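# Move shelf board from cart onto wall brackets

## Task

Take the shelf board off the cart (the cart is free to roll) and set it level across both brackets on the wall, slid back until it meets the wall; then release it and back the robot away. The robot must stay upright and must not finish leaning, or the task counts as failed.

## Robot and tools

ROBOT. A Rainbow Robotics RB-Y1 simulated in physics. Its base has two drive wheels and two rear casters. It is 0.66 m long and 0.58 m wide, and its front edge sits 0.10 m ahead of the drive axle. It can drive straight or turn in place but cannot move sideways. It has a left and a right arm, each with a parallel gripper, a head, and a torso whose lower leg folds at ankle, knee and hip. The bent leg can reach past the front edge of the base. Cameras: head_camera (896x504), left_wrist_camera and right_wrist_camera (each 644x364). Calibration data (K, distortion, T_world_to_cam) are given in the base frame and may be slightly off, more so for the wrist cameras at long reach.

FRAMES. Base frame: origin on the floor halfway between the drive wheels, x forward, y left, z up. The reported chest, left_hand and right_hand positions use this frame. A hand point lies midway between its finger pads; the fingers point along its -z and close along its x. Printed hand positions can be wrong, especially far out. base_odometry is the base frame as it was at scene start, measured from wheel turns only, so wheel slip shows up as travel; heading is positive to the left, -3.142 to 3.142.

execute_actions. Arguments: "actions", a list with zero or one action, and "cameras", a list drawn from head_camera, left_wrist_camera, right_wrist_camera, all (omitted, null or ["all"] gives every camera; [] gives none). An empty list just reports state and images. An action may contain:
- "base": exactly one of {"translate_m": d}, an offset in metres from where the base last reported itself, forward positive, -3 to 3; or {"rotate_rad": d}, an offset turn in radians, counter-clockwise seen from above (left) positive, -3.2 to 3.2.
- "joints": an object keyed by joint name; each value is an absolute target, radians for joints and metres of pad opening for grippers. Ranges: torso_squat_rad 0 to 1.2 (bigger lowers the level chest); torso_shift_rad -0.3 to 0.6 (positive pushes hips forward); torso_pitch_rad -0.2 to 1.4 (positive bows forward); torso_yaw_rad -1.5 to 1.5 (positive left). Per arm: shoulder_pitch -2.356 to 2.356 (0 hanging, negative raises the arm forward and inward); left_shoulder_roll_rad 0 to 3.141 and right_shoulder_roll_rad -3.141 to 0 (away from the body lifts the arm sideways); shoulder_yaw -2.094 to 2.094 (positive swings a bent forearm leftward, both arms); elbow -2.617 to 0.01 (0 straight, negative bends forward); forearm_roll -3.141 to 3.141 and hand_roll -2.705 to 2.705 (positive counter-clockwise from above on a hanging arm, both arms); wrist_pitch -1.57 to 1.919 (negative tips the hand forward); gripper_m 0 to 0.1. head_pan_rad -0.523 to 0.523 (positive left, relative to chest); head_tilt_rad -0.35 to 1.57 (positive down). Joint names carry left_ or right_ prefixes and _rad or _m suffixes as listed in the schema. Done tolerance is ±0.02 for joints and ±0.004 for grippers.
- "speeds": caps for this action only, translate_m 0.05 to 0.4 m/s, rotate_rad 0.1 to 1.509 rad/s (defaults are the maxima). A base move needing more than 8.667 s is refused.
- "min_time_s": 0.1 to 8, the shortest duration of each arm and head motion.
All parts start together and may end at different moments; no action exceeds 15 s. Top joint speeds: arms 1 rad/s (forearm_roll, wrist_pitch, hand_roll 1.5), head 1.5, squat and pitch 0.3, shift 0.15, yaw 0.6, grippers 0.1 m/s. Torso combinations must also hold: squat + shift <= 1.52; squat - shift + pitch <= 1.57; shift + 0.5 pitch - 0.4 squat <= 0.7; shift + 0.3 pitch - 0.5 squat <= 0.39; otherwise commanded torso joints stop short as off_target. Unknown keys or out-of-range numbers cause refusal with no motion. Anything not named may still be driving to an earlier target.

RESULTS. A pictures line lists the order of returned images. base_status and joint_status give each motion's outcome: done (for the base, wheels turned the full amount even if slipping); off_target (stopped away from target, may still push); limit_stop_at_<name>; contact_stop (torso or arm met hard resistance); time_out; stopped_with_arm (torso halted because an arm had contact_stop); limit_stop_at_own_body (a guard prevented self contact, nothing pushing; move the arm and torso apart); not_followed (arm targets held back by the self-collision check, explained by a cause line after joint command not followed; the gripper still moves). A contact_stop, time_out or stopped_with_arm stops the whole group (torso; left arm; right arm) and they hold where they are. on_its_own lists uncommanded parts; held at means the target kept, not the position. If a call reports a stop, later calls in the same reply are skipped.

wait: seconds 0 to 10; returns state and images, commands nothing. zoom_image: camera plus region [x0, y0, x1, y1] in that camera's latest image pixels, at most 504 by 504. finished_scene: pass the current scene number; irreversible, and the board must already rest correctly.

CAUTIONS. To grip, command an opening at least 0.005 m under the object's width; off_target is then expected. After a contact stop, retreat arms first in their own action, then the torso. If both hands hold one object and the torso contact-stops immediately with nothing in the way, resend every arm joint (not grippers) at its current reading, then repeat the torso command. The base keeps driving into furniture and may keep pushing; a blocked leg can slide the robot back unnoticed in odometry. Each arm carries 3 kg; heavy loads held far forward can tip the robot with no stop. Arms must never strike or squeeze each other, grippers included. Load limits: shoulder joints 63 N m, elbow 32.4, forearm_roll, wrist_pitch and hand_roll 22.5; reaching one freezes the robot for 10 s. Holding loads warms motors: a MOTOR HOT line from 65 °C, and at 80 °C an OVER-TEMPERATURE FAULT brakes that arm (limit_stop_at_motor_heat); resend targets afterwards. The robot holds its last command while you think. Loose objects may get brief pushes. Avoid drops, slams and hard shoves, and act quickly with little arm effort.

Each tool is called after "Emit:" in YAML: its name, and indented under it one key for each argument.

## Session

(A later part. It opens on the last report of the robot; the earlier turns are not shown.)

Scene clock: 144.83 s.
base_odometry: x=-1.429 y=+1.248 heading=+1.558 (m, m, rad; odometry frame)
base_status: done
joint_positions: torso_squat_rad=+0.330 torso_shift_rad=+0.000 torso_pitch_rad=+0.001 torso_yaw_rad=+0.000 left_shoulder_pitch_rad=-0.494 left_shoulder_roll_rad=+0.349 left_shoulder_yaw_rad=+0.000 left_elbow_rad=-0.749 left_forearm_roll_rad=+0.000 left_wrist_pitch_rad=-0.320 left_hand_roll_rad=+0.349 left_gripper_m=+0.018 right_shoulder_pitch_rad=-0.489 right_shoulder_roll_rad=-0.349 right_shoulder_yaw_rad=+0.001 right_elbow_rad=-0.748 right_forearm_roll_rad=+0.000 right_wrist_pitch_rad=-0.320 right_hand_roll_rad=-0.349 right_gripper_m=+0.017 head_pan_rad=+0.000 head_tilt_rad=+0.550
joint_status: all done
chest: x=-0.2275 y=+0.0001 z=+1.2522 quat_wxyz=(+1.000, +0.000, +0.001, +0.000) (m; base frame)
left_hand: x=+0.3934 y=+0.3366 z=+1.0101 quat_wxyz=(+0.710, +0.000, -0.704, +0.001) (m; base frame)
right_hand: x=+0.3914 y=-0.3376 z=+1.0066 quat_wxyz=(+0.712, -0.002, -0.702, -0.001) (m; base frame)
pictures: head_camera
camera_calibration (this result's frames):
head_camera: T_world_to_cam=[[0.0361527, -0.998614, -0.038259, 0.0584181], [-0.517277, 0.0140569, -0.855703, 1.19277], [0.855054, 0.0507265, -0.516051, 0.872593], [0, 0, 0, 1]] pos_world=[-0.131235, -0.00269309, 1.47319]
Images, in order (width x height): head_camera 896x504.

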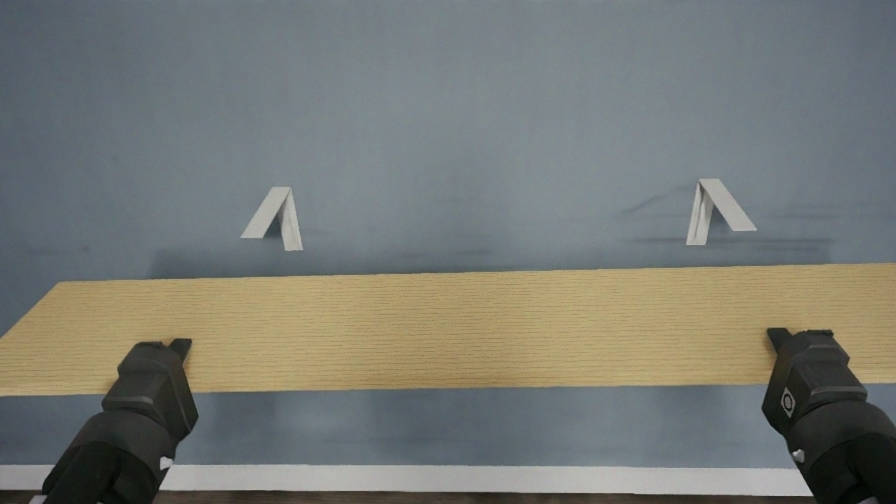

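Emit:
execute_actions:
  actions:
    - {"base":{"rotate_rad":-0.01}}
  cameras: []

Emit:
execute_actions:
  actions:
    - {"base":{"translate_m":0.425},"joints":{"torso_squat_rad":0.45,"head_tilt_rad":0.65}}

Emit:
execute_actions:
  actions:
    - {"joints":{"torso_squat_rad":0.525}}

Scene clock: 164.70 s.
base_odometry: x=-1.429 y=+1.248 heading=+1.548 (m, m, rad; odometry frame)
base_status: done
joint_positions: torso_squat_rad=+0.330 torso_shift_rad=+0.000 torso_pitch_rad=+0.001 torso_yaw_rad=+0.000 left_shoulder_pitch_rad=-0.494 left_shoulder_roll_rad=+0.349 left_shoulder_yaw_rad=+0.000 left_elbow_rad=-0.749 left_forearm_roll_rad=+0.000 left_wrist_pitch_rad=-0.320 left_hand_roll_rad=+0.349 left_gripper_m=+0.018 right_shoulder_pitch_rad=-0.489 right_shoulder_roll_rad=-0.349 right_shoulder_yaw_rad=+0.001 right_elbow_rad=-0.748 right_forearm_roll_rad=+0.000 right_wrist_pitch_rad=-0.320 right_hand_roll_rad=-0.349 right_gripper_m=+0.017 head_pan_rad=+0.000 head_tilt_rad=+0.550
joint_status: not commanded
chest: x=-0.2275 y=+0.0001 z=+1.2522 quat_wxyz=(+1.000, +0.000, +0.001, +0.000) (m; base frame)
left_hand: x=+0.3934 y=+0.3366 z=+1.0101 quat_wxyz=(+0.710, +0.000, -0.704, +0.001) (m; base frame)
right_hand: x=+0.3914 y=-0.3376 z=+1.0066 quat_wxyz=(+0.712, -0.002, -0.702, -0.001) (m; base frame)
pictures: none
No camera images: the call's "cameras" was empty. Leave "cameras" out to get every camera's image.

Scene clock: 167.30 s.
base_odometry: x=-1.419 y=+1.673 heading=+1.548 (m, m, rad; odometry frame)
base_status: done
joint_positions: torso_squat_rad=+0.450 torso_shift_rad=+0.000 torso_pitch_rad=+0.001 torso_yaw_rad=+0.000 left_shoulder_pitch_rad=-0.494 left_shoulder_roll_rad=+0.349 left_shoulder_yaw_rad=+0.000 left_elbow_rad=-0.749 left_forearm_roll_rad=+0.000 left_wrist_pitch_rad=-0.320 left_hand_roll_rad=+0.349 left_gripper_m=+0.018 right_shoulder_pitch_rad=-0.489 right_shoulder_roll_rad=-0.349 right_shoulder_yaw_rad=+0.001 right_elbow_rad=-0.748 right_forearm_roll_rad=+0.000 right_wrist_pitch_rad=-0.320 right_hand_roll_rad=-0.349 right_gripper_m=+0.017 head_pan_rad=+0.000 head_tilt_rad=+0.650
joint_status: all done
chest: x=-0.2275 y=+0.0001 z=+1.2203 quat_wxyz=(+1.000, +0.000, +0.001, +0.000) (m; base frame)
left_hand: x=+0.3934 y=+0.3366 z=+0.9782 quat_wxyz=(+0.710, +0.000, -0.704, +0.001) (m; base frame)
right_hand: x=+0.3914 y=-0.3376 z=+0.9747 quat_wxyz=(+0.712, -0.002, -0.702, -0.001) (m; base frame)
pictures: head_camera, left_wrist_camera, right_wrist_camera
camera_calibration (this result's frames):
head_camera: T_world_to_cam=[[0.032125, -0.998615, -0.041663, 0.0612127], [-0.600133, 0.0140613, -0.799777, 1.06903], [0.799255, 0.0506962, -0.59885, 0.962279], [0, 0, 0, 1]] pos_world=[-0.129513, -0.00268781, 1.4338]
left_wrist_camera: T_world_to_cam=[[-0.0125353, -0.00461533, 0.999911, -0.974139], [-0.614901, -0.788523, -0.0113483, 0.548571], [0.788505, -0.614989, 0.0070464, -0.0243667], [0, 0, 0, 1]] pos_world=[0.344319, 0.413079, 0.980449]
right_wrist_camera: T_world_to_cam=[[-0.0239863, -0.0519482, -0.998362, 0.958659], [-0.623995, 0.781007, -0.0256466, 0.563643], [0.78106, 0.622357, -0.0511489, 0.0358052], [0, 0, 0, 1]] pos_world=[0.346739, -0.412693, 0.973375]
Images, in order (width x height): head_camera 896x504, left_wrist_camera 644x364, right_wrist_camera 644x364.

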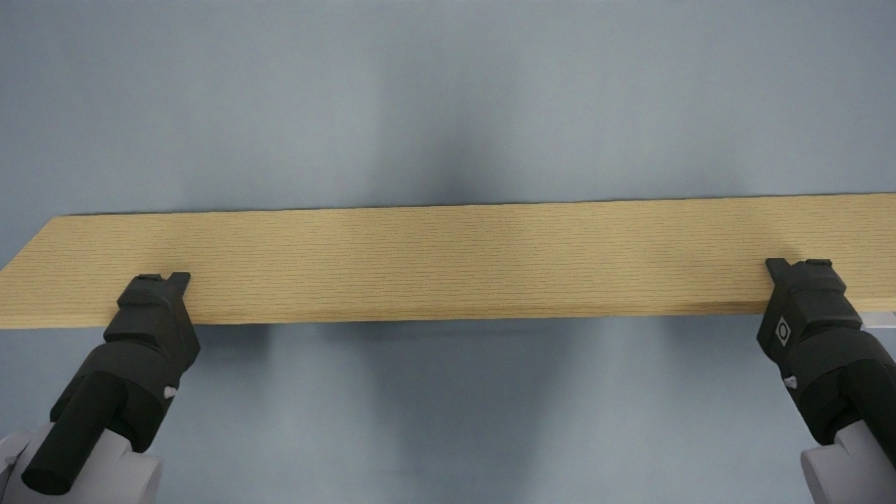

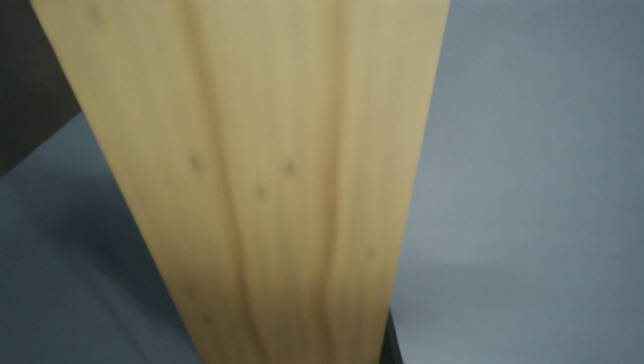

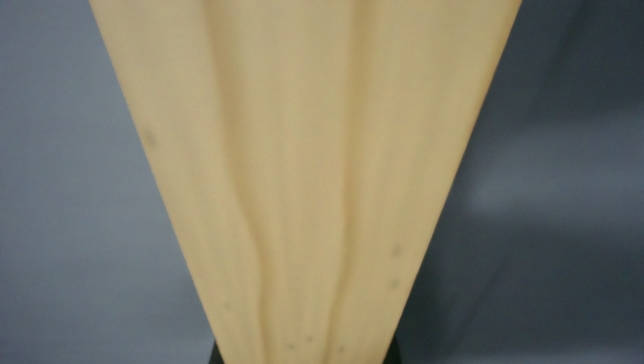

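Scene clock: 168.30 s.
base_odometry: x=-1.419 y=+1.673 heading=+1.548 (m, m, rad; odometry frame)
base_status: not commanded
joint_positions: torso_squat_rad=+0.525 torso_shift_rad=+0.000 torso_pitch_rad=+0.001 torso_yaw_rad=+0.000 left_shoulder_pitch_rad=-0.494 left_shoulder_roll_rad=+0.349 left_shoulder_yaw_rad=+0.000 left_elbow_rad=-0.749 left_forearm_roll_rad=+0.000 left_wrist_pitch_rad=-0.320 left_hand_roll_rad=+0.349 left_gripper_m=+0.018 right_shoulder_pitch_rad=-0.489 right_shoulder_roll_rad=-0.349 right_shoulder_yaw_rad=+0.001 right_elbow_rad=-0.748 right_forearm_roll_rad=+0.000 right_wrist_pitch_rad=-0.320 right_hand_roll_rad=-0.349 right_gripper_m=+0.017 head_pan_rad=+0.000 head_tilt_rad=+0.650
joint_status: all done
chest: x=-0.2276 y=+0.0001 z=+1.1957 quat_wxyz=(+1.000, +0.000, +0.001, +0.000) (m; base frame)
left_hand: x=+0.3933 y=+0.3366 z=+0.9537 quat_wxyz=(+0.710, +0.000, -0.704, +0.001) (m; base frame)
right_hand: x=+0.3914 y=-0.3376 z=+0.9502 quat_wxyz=(+0.712, -0.002, -0.702, -0.001) (m; base frame)
pictures: head_camera, left_wrist_camera, right_wrist_camera
camera_calibration (this result's frames):
head_camera: T_world_to_cam=[[0.0321332, -0.998615, -0.0416567, 0.0601862], [-0.599976, 0.0140613, -0.799894, 1.04947], [0.799372, 0.0506962, -0.598693, 0.947476], [0, 0, 0, 1]] pos_world=[-0.129663, -0.00268748, 1.40922]
left_wrist_camera: T_world_to_cam=[[-0.012729, -0.00461533, 0.999908, -0.949591], [-0.614895, -0.788525, -0.0114673, 0.548372], [0.788506, -0.614985, 0.00719917, -0.0242943], [0, 0, 0, 1]] pos_world=[0.34426, 0.413082, 0.955967]
right_wrist_camera: T_world_to_cam=[[-0.0237835, -0.0519482, -0.998367, 0.934155], [-0.623989, 0.781008, -0.0257734, 0.563099], [0.781071, 0.622356, -0.0509902, 0.0344418], [0, 0, 0, 1]] pos_world=[0.346684, -0.412693, 0.948898]
Images, in order (width x height): head_camera 896x504, left_wrist_camera 644x364, right_wrist_camera 644x364.

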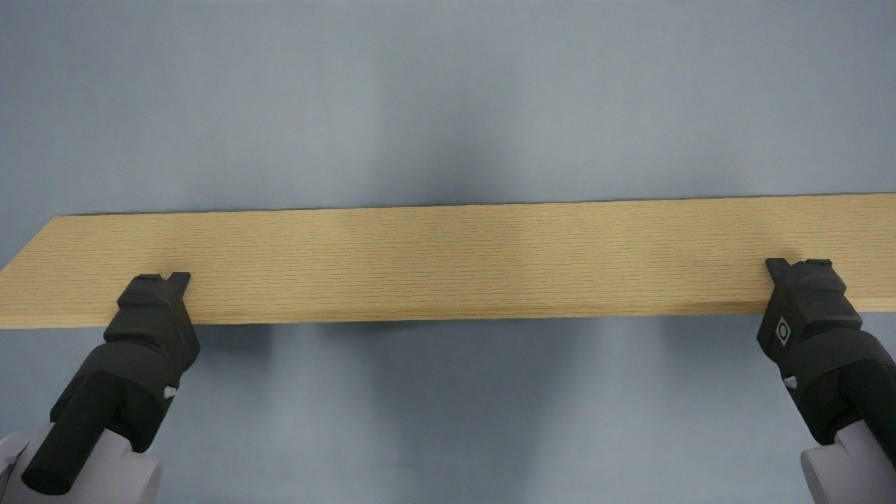

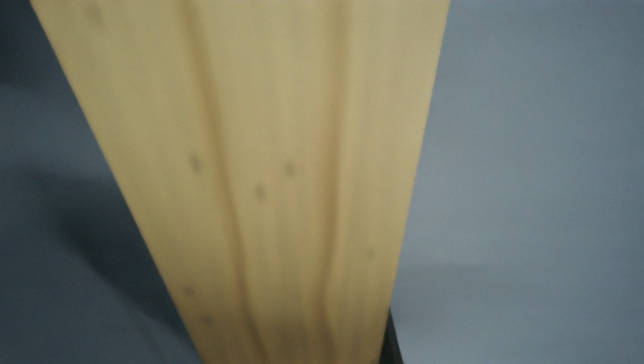

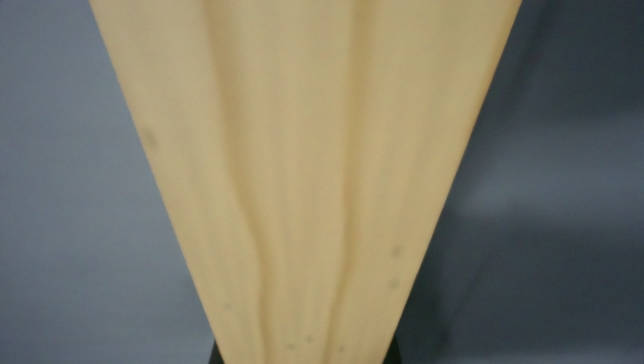

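Emit:
execute_actions:
  actions:
    - {"joints":{"torso_squat_rad":0.548}}
  cameras: ["head_camera"]

Scene clock: 171.90 s.
base_odometry: x=-1.419 y=+1.673 heading=+1.548 (m, m, rad; odometry frame)
base_status: not commanded
joint_positions: torso_squat_rad=+0.548 torso_shift_rad=+0.000 torso_pitch_rad=+0.001 torso_yaw_rad=+0.000 left_shoulder_pitch_rad=-0.494 left_shoulder_roll_rad=+0.349 left_shoulder_yaw_rad=+0.000 left_elbow_rad=-0.749 left_forearm_roll_rad=+0.000 left_wrist_pitch_rad=-0.320 left_hand_roll_rad=+0.349 left_gripper_m=+0.018 right_shoulder_pitch_rad=-0.489 right_shoulder_roll_rad=-0.349 right_shoulder_yaw_rad=+0.001 right_elbow_rad=-0.748 right_forearm_roll_rad=+0.000 right_wrist_pitch_rad=-0.320 right_hand_roll_rad=-0.349 right_gripper_m=+0.017 head_pan_rad=+0.000 head_tilt_rad=+0.650
joint_status: all done
chest: x=-0.2276 y=+0.0001 z=+1.1875 quat_wxyz=(+1.000, +0.000, +0.001, +0.000) (m; base frame)
left_hand: x=+0.3933 y=+0.3366 z=+0.9455 quat_wxyz=(+0.710, +0.000, -0.704, +0.001) (m; base frame)
right_hand: x=+0.3914 y=-0.3376 z=+0.9420 quat_wxyz=(+0.712, -0.002, -0.702, -0.001) (m; base frame)
pictures: head_camera
camera_calibration (this result's frames):
head_camera: T_world_to_cam=[[0.0321335, -0.998615, -0.0416563, 0.0598435], [-0.599969, 0.0140612, -0.7999, 1.04289], [0.799378, 0.0506961, -0.598686, 0.94255], [0, 0, 0, 1]] pos_world=[-0.129673, -0.0026873, 1.40099]
Images, in order (width x height): head_camera 896x504.

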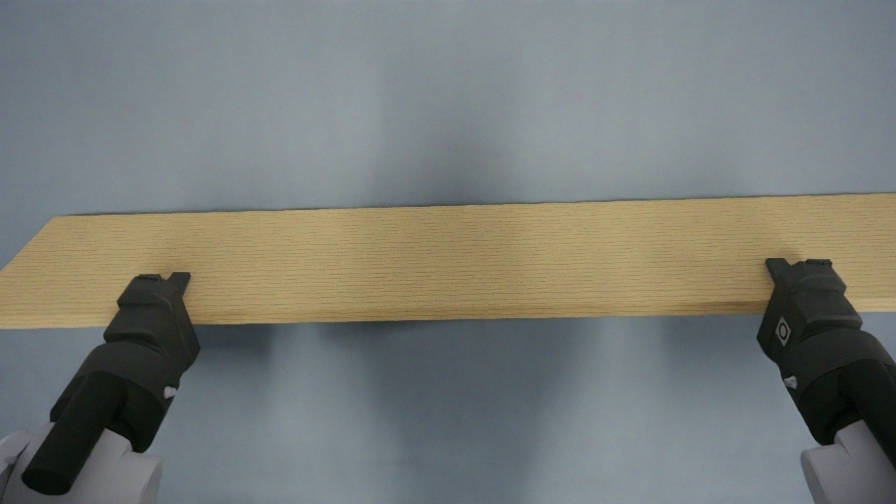

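Emit:
execute_actions:
  actions:
    - {"base":{"translate_m":0.02},"speeds":{"translate_m":0.05},"joints":{"torso_squat_rad":0.568}}

Scene clock: 175.53 s.
base_odometry: x=-1.419 y=+1.693 heading=+1.548 (m, m, rad; odometry frame)
base_status: done
joint_positions: torso_squat_rad=+0.568 torso_shift_rad=-0.001 torso_pitch_rad=-0.001 torso_yaw_rad=+0.000 left_shoulder_pitch_rad=-0.495 left_shoulder_roll_rad=+0.350 left_shoulder_yaw_rad=+0.000 left_elbow_rad=-0.750 left_forearm_roll_rad=+0.000 left_wrist_pitch_rad=-0.321 left_hand_roll_rad=+0.349 left_gripper_m=+0.018 right_shoulder_pitch_rad=-0.488 right_shoulder_roll_rad=-0.348 right_shoulder_yaw_rad=+0.001 right_elbow_rad=-0.749 right_forearm_roll_rad=+0.000 right_wrist_pitch_rad=-0.322 right_hand_roll_rad=-0.349 right_gripper_m=+0.017 head_pan_rad=+0.000 head_tilt_rad=+0.650
joint_status: all done
chest: x=-0.2286 y=+0.0003 z=+1.1800 quat_wxyz=(+1.000, +0.000, +0.000, +0.000) (m; base frame)
left_hand: x=+0.3934 y=+0.3368 z=+0.9408 quat_wxyz=(+0.708, +0.000, -0.706, +0.001) (m; base frame)
right_hand: x=+0.3905 y=-0.3372 z=+0.9360 quat_wxyz=(+0.711, -0.001, -0.703, -0.001) (m; base frame)
pictures: head_camera, left_wrist_camera, right_wrist_camera
camera_calibration (this result's frames):
head_camera: T_world_to_cam=[[0.0319108, -0.998636, -0.041315, 0.059315], [-0.598591, 0.0140081, -0.800932, 1.0378], [0.800419, 0.0502892, -0.597328, 0.937534], [0, 0, 0, 1]] pos_world=[-0.131092, -0.00245131, 1.39368]
left_wrist_camera: T_world_to_cam=[[-0.0178469, -0.00509867, 0.999828, -0.934374], [-0.615278, -0.788168, -0.015002, 0.551762], [0.788108, -0.61544, 0.0109292, -0.0273602], [0, 0, 0, 1]] pos_world=[0.344374, 0.413278, 0.94279]
right_wrist_camera: T_world_to_cam=[[-0.0201188, -0.0518219, -0.998454, 0.918687], [-0.624408, 0.780599, -0.027933, 0.563946], [0.780839, 0.62288, -0.0480627, 0.0316584], [0, 0, 0, 1]] pos_world=[0.345895, -0.412327, 0.934541]
Images, in order (width x height): head_camera 896x504, left_wrist_camera 644x364, right_wrist_camera 644x364.

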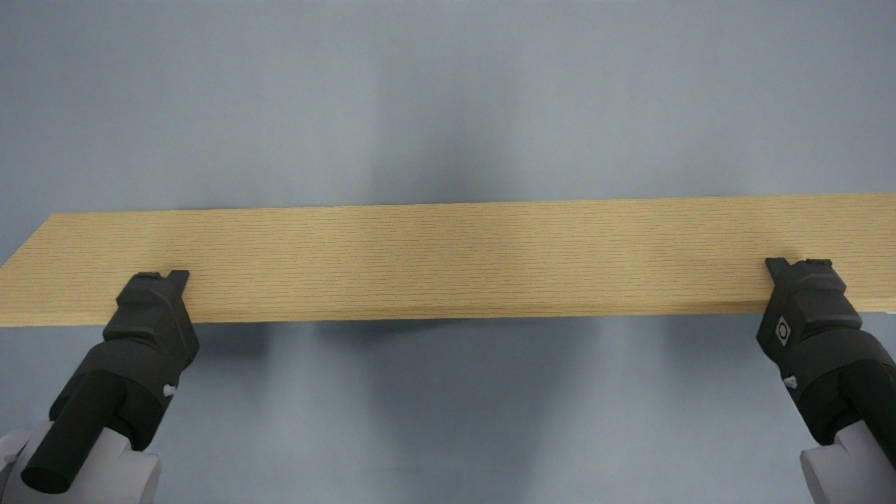

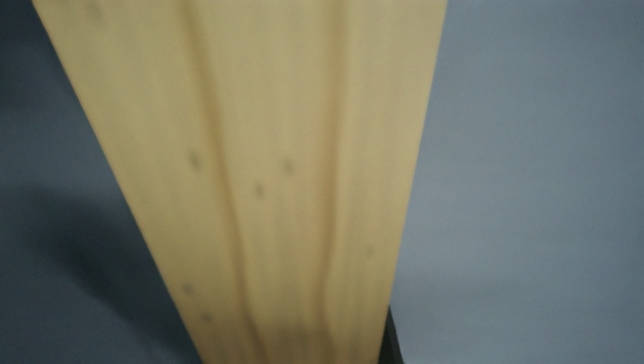

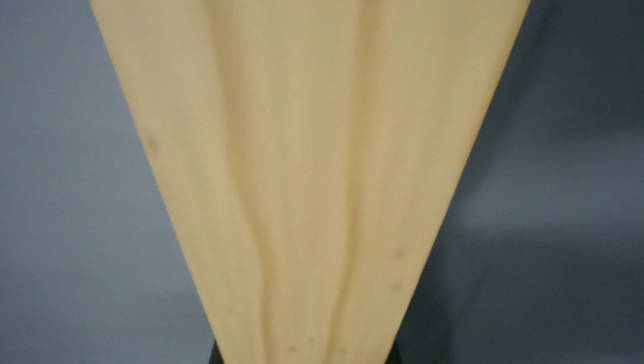

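Emit:
execute_actions:
  actions:
    - {"base":{"rotate_rad":-0.016}}

Scene clock: 183.73 s.
base_odometry: x=-1.419 y=+1.693 heading=+1.534 (m, m, rad; odometry frame)
base_status: done
joint_positions: torso_squat_rad=+0.568 torso_shift_rad=-0.001 torso_pitch_rad=+0.000 torso_yaw_rad=+0.001 left_shoulder_pitch_rad=-0.495 left_shoulder_roll_rad=+0.350 left_shoulder_yaw_rad=+0.001 left_elbow_rad=-0.751 left_forearm_roll_rad=+0.000 left_wrist_pitch_rad=-0.322 left_hand_roll_rad=+0.349 left_gripper_m=+0.018 right_shoulder_pitch_rad=-0.490 right_shoulder_roll_rad=-0.348 right_shoulder_yaw_rad=+0.001 right_elbow_rad=-0.749 right_forearm_roll_rad=+0.000 right_wrist_pitch_rad=-0.321 right_hand_roll_rad=-0.349 right_gripper_m=+0.017 head_pan_rad=+0.000 head_tilt_rad=+0.650
joint_status: not commanded
chest: x=-0.2284 y=+0.0001 z=+1.1800 quat_wxyz=(+1.000, +0.000, +0.000, +0.000) (m; base frame)
left_hand: x=+0.3930 y=+0.3377 z=+0.9407 quat_wxyz=(+0.708, +0.001, -0.706, +0.001) (m; base frame)
right_hand: x=+0.3917 y=-0.3363 z=+0.9368 quat_wxyz=(+0.711, -0.001, -0.704, -0.001) (m; base frame)
pictures: head_camera, left_wrist_camera, right_wrist_camera
camera_calibration (this result's frames):
head_camera: T_world_to_cam=[[0.0327707, -0.998594, -0.0416759, 0.0597408], [-0.598813, 0.0137687, -0.80077, 1.0377], [0.800218, 0.0511979, -0.59752, 0.937572], [0, 0, 0, 1]] pos_world=[-0.130833, -0.00263257, 1.39366]
left_wrist_camera: T_world_to_cam=[[-0.0180101, -0.00569489, 0.999822, -0.934075], [-0.614219, -0.788982, -0.0155581, 0.552626], [0.78893, -0.61439, 0.0107118, -0.0269543], [0, 0, 0, 1]] pos_world=[0.343876, 0.414133, 0.942795]
right_wrist_camera: T_world_to_cam=[[-0.0192111, -0.0514633, -0.99849, 0.919284], [-0.625573, 0.779658, -0.0281483, 0.564274], [0.779929, 0.624088, -0.0471722, 0.0301142], [0, 0, 0, 1]] pos_world=[0.347168, -0.411425, 0.9352]
Images, in order (width x height): head_camera 896x504, left_wrist_camera 644x364, right_wrist_camera 644x364.

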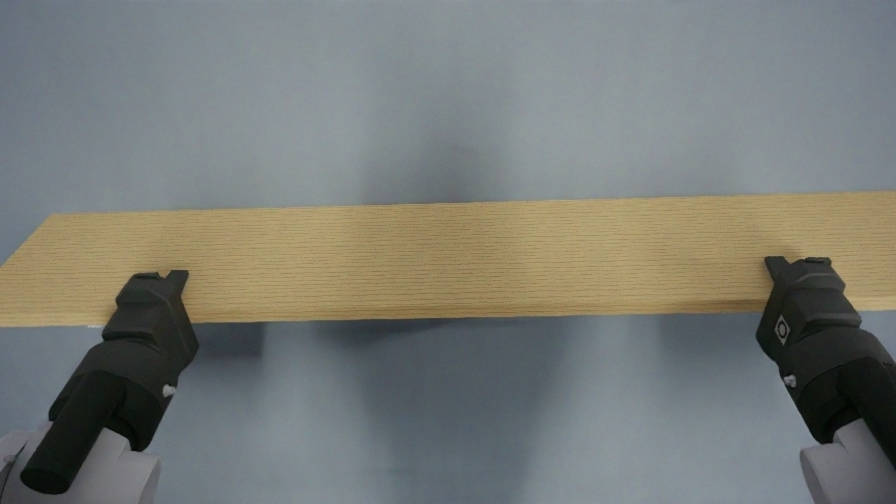

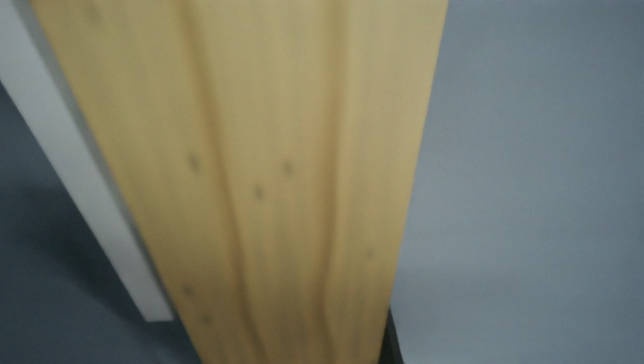

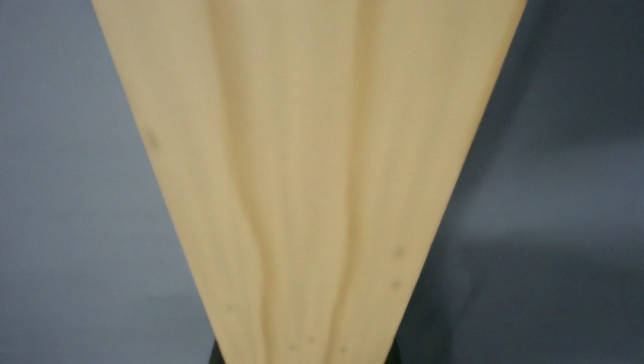

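Emit:
execute_actions:
  actions:
    - {"base":{"translate_m":0.007},"speeds":{"translate_m":0.05}}

Scene clock: 188.13 s.
base_odometry: x=-1.418 y=+1.699 heading=+1.535 (m, m, rad; odometry frame)
base_status: done
joint_positions: torso_squat_rad=+0.568 torso_shift_rad=-0.002 torso_pitch_rad=-0.002 torso_yaw_rad=+0.001 left_shoulder_pitch_rad=-0.491 left_shoulder_roll_rad=+0.348 left_shoulder_yaw_rad=+0.000 left_elbow_rad=-0.750 left_forearm_roll_rad=+0.000 left_wrist_pitch_rad=-0.322 left_hand_roll_rad=+0.349 left_gripper_m=+0.018 right_shoulder_pitch_rad=-0.488 right_shoulder_roll_rad=-0.349 right_shoulder_yaw_rad=+0.001 right_elbow_rad=-0.748 right_forearm_roll_rad=+0.000 right_wrist_pitch_rad=-0.321 right_hand_roll_rad=-0.349 right_gripper_m=+0.017 head_pan_rad=+0.000 head_tilt_rad=+0.650
joint_status: not commanded
chest: x=-0.2296 y=-0.0003 z=+1.1799 quat_wxyz=(+1.000, +0.000, -0.001, +0.000) (m; base frame)
left_hand: x=+0.3909 y=+0.3368 z=+0.9393 quat_wxyz=(+0.709, +0.001, -0.705, +0.001) (m; base frame)
right_hand: x=+0.3902 y=-0.3374 z=+0.9362 quat_wxyz=(+0.711, -0.001, -0.703, -0.001) (m; base frame)
pictures: head_camera, left_wrist_camera, right_wrist_camera
camera_calibration (this result's frames):
head_camera: T_world_to_cam=[[0.0329828, -0.998565, -0.0421993, 0.0600442], [-0.597491, 0.0141467, -0.801751, 1.03836], [0.801197, 0.0516577, -0.596167, 0.937136], [0, 0, 0, 1]] pos_world=[-0.132403, -0.00314162, 1.39373]
left_wrist_camera: T_world_to_cam=[[-0.0160876, -0.00466281, 0.99986, -0.933761], [-0.614583, -0.788735, -0.0135668, 0.548751], [0.788688, -0.614715, 0.00982318, -0.0248146], [0, 0, 0, 1]] pos_world=[0.341802, 0.413211, 0.941318]
right_wrist_camera: T_world_to_cam=[[-0.0200893, -0.0514072, -0.998476, 0.918956], [-0.62457, 0.780481, -0.0276173, 0.563628], [0.780711, 0.623063, -0.0477867, 0.0319259], [0, 0, 0, 1]] pos_world=[0.345561, -0.412551, 0.934646]
Images, in order (width x height): head_camera 896x504, left_wrist_camera 644x364, right_wrist_camera 644x364.

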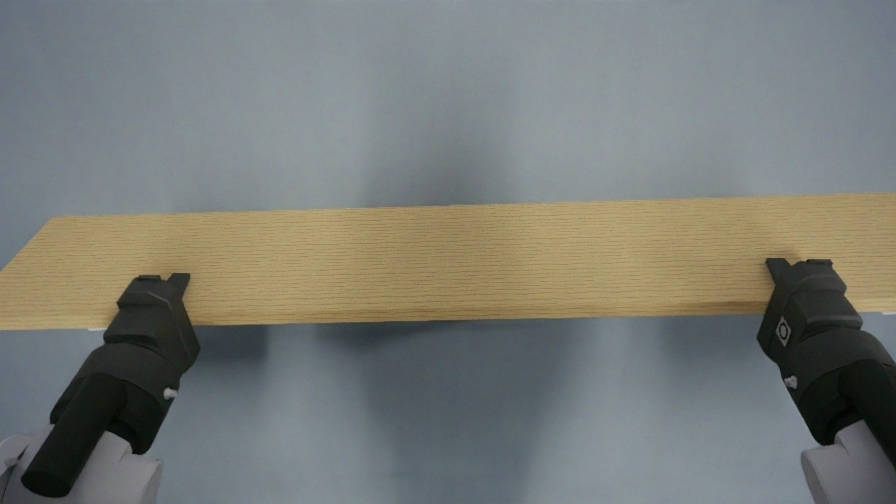

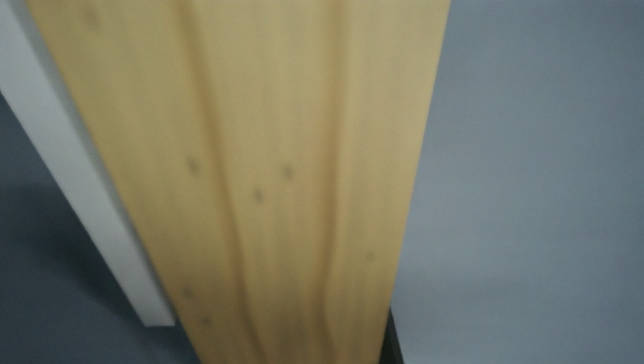

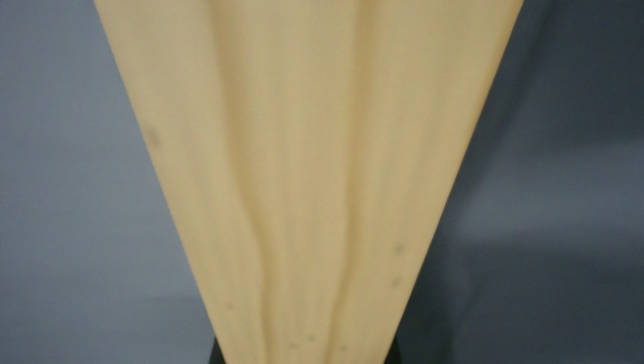

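Both ends are against the wall. Release and back away.

Emit:
execute_actions:
  actions:
    - {"joints":{"left_gripper_m":0.06,"right_gripper_m":0.06}}
  cameras: []

Emit:
execute_actions:
  actions:
    - {"base":{"translate_m":-0.5},"joints":{"head_tilt_rad":0.55}}

Scene clock: 193.23 s.
base_odometry: x=-1.418 y=+1.699 heading=+1.535 (m, m, rad; odometry frame)
base_status: not commanded
joint_positions: torso_squat_rad=+0.568 torso_shift_rad=-0.002 torso_pitch_rad=-0.002 torso_yaw_rad=+0.001 left_shoulder_pitch_rad=-0.491 left_shoulder_roll_rad=+0.348 left_shoulder_yaw_rad=+0.000 left_elbow_rad=-0.750 left_forearm_roll_rad=+0.000 left_wrist_pitch_rad=-0.322 left_hand_roll_rad=+0.349 left_gripper_m=+0.060 right_shoulder_pitch_rad=-0.488 right_shoulder_roll_rad=-0.349 right_shoulder_yaw_rad=+0.001 right_elbow_rad=-0.749 right_forearm_roll_rad=+0.000 right_wrist_pitch_rad=-0.321 right_hand_roll_rad=-0.349 right_gripper_m=+0.060 head_pan_rad=+0.000 head_tilt_rad=+0.650
joint_status: all done
chest: x=-0.2296 y=-0.0003 z=+1.1799 quat_wxyz=(+1.000, +0.000, -0.001, +0.000) (m; base frame)
left_hand: x=+0.3908 y=+0.3368 z=+0.9387 quat_wxyz=(+0.709, +0.001, -0.705, +0.001) (m; base frame)
right_hand: x=+0.3901 y=-0.3375 z=+0.9362 quat_wxyz=(+0.711, -0.001, -0.703, -0.001) (m; base frame)
pictures: none
No camera images: the call's "cameras" was empty. Leave "cameras" out to get every camera's image.

Scene clock: 196.03 s.
base_odometry: x=-1.437 y=+1.199 heading=+1.534 (m, m, rad; odometry frame)
base_status: done
joint_positions: torso_squat_rad=+0.568 torso_shift_rad=+0.000 torso_pitch_rad=+0.000 torso_yaw_rad=+0.000 left_shoulder_pitch_rad=-0.495 left_shoulder_roll_rad=+0.349 left_shoulder_yaw_rad=+0.000 left_elbow_rad=-0.750 left_forearm_roll_rad=+0.000 left_wrist_pitch_rad=-0.321 left_hand_roll_rad=+0.349 left_gripper_m=+0.060 right_shoulder_pitch_rad=-0.491 right_shoulder_roll_rad=-0.349 right_shoulder_yaw_rad=+0.000 right_elbow_rad=-0.750 right_forearm_roll_rad=+0.000 right_wrist_pitch_rad=-0.321 right_hand_roll_rad=-0.349 right_gripper_m=+0.060 head_pan_rad=+0.000 head_tilt_rad=+0.550
joint_status: all done
chest: x=-0.2281 y=+0.0000 z=+1.1800 quat_wxyz=(+1.000, +0.000, +0.000, +0.000) (m; base frame)
left_hand: x=+0.3935 y=+0.3363 z=+0.9399 quat_wxyz=(+0.709, +0.000, -0.706, +0.001) (m; base frame)
right_hand: x=+0.3921 y=-0.3371 z=+0.9375 quat_wxyz=(+0.710, -0.001, -0.704, -0.001) (m; base frame)
pictures: head_camera, left_wrist_camera, right_wrist_camera
camera_calibration (this result's frames):
head_camera: T_world_to_cam=[[0.0362954, -0.998606, -0.0383128, 0.0557168], [-0.516303, 0.014087, -0.85629, 1.13159], [0.855636, 0.0508604, -0.515072, 0.834872], [0, 0, 0, 1]] pos_world=[-0.132124, -0.00276347, 1.40112]
left_wrist_camera: T_world_to_cam=[[-0.0161825, -0.00553771, 0.999854, -0.934069], [-0.615568, -0.787954, -0.014327, 0.550823], [0.787918, -0.615709, 0.00934222, -0.0260639], [0, 0, 0, 1]] pos_world=[0.34449, 0.412803, 0.942067]
right_wrist_camera: T_world_to_cam=[[-0.0178993, -0.051583, -0.998508, 0.919423], [-0.624781, 0.780257, -0.0291082, 0.56599], [0.780595, 0.623328, -0.0461941, 0.028954], [0, 0, 0, 1]] pos_world=[0.347476, -0.412239, 0.935864]
Images, in order (width x height): head_camera 896x504, left_wrist_camera 644x364, right_wrist_camera 644x364.

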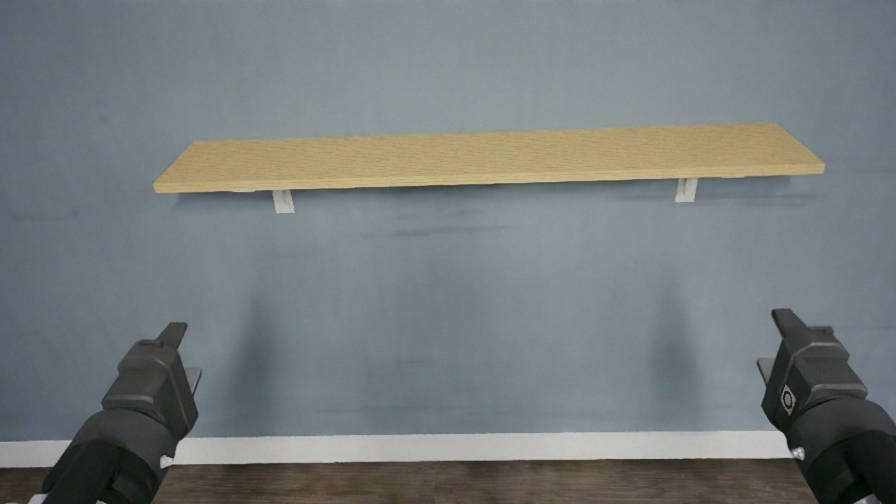

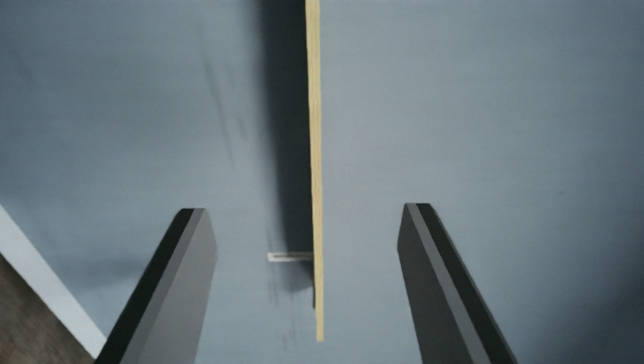

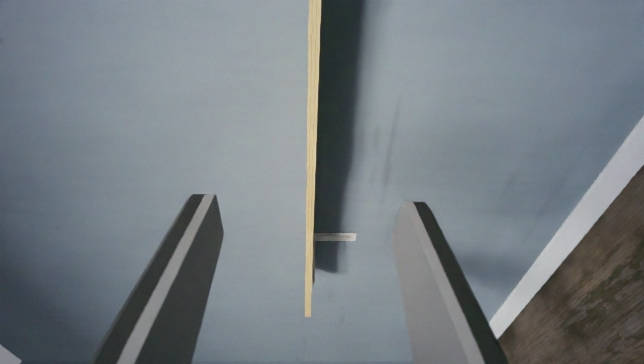

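Emit:
finished_scene:
  scene: 2

The scene is finished: the task was done.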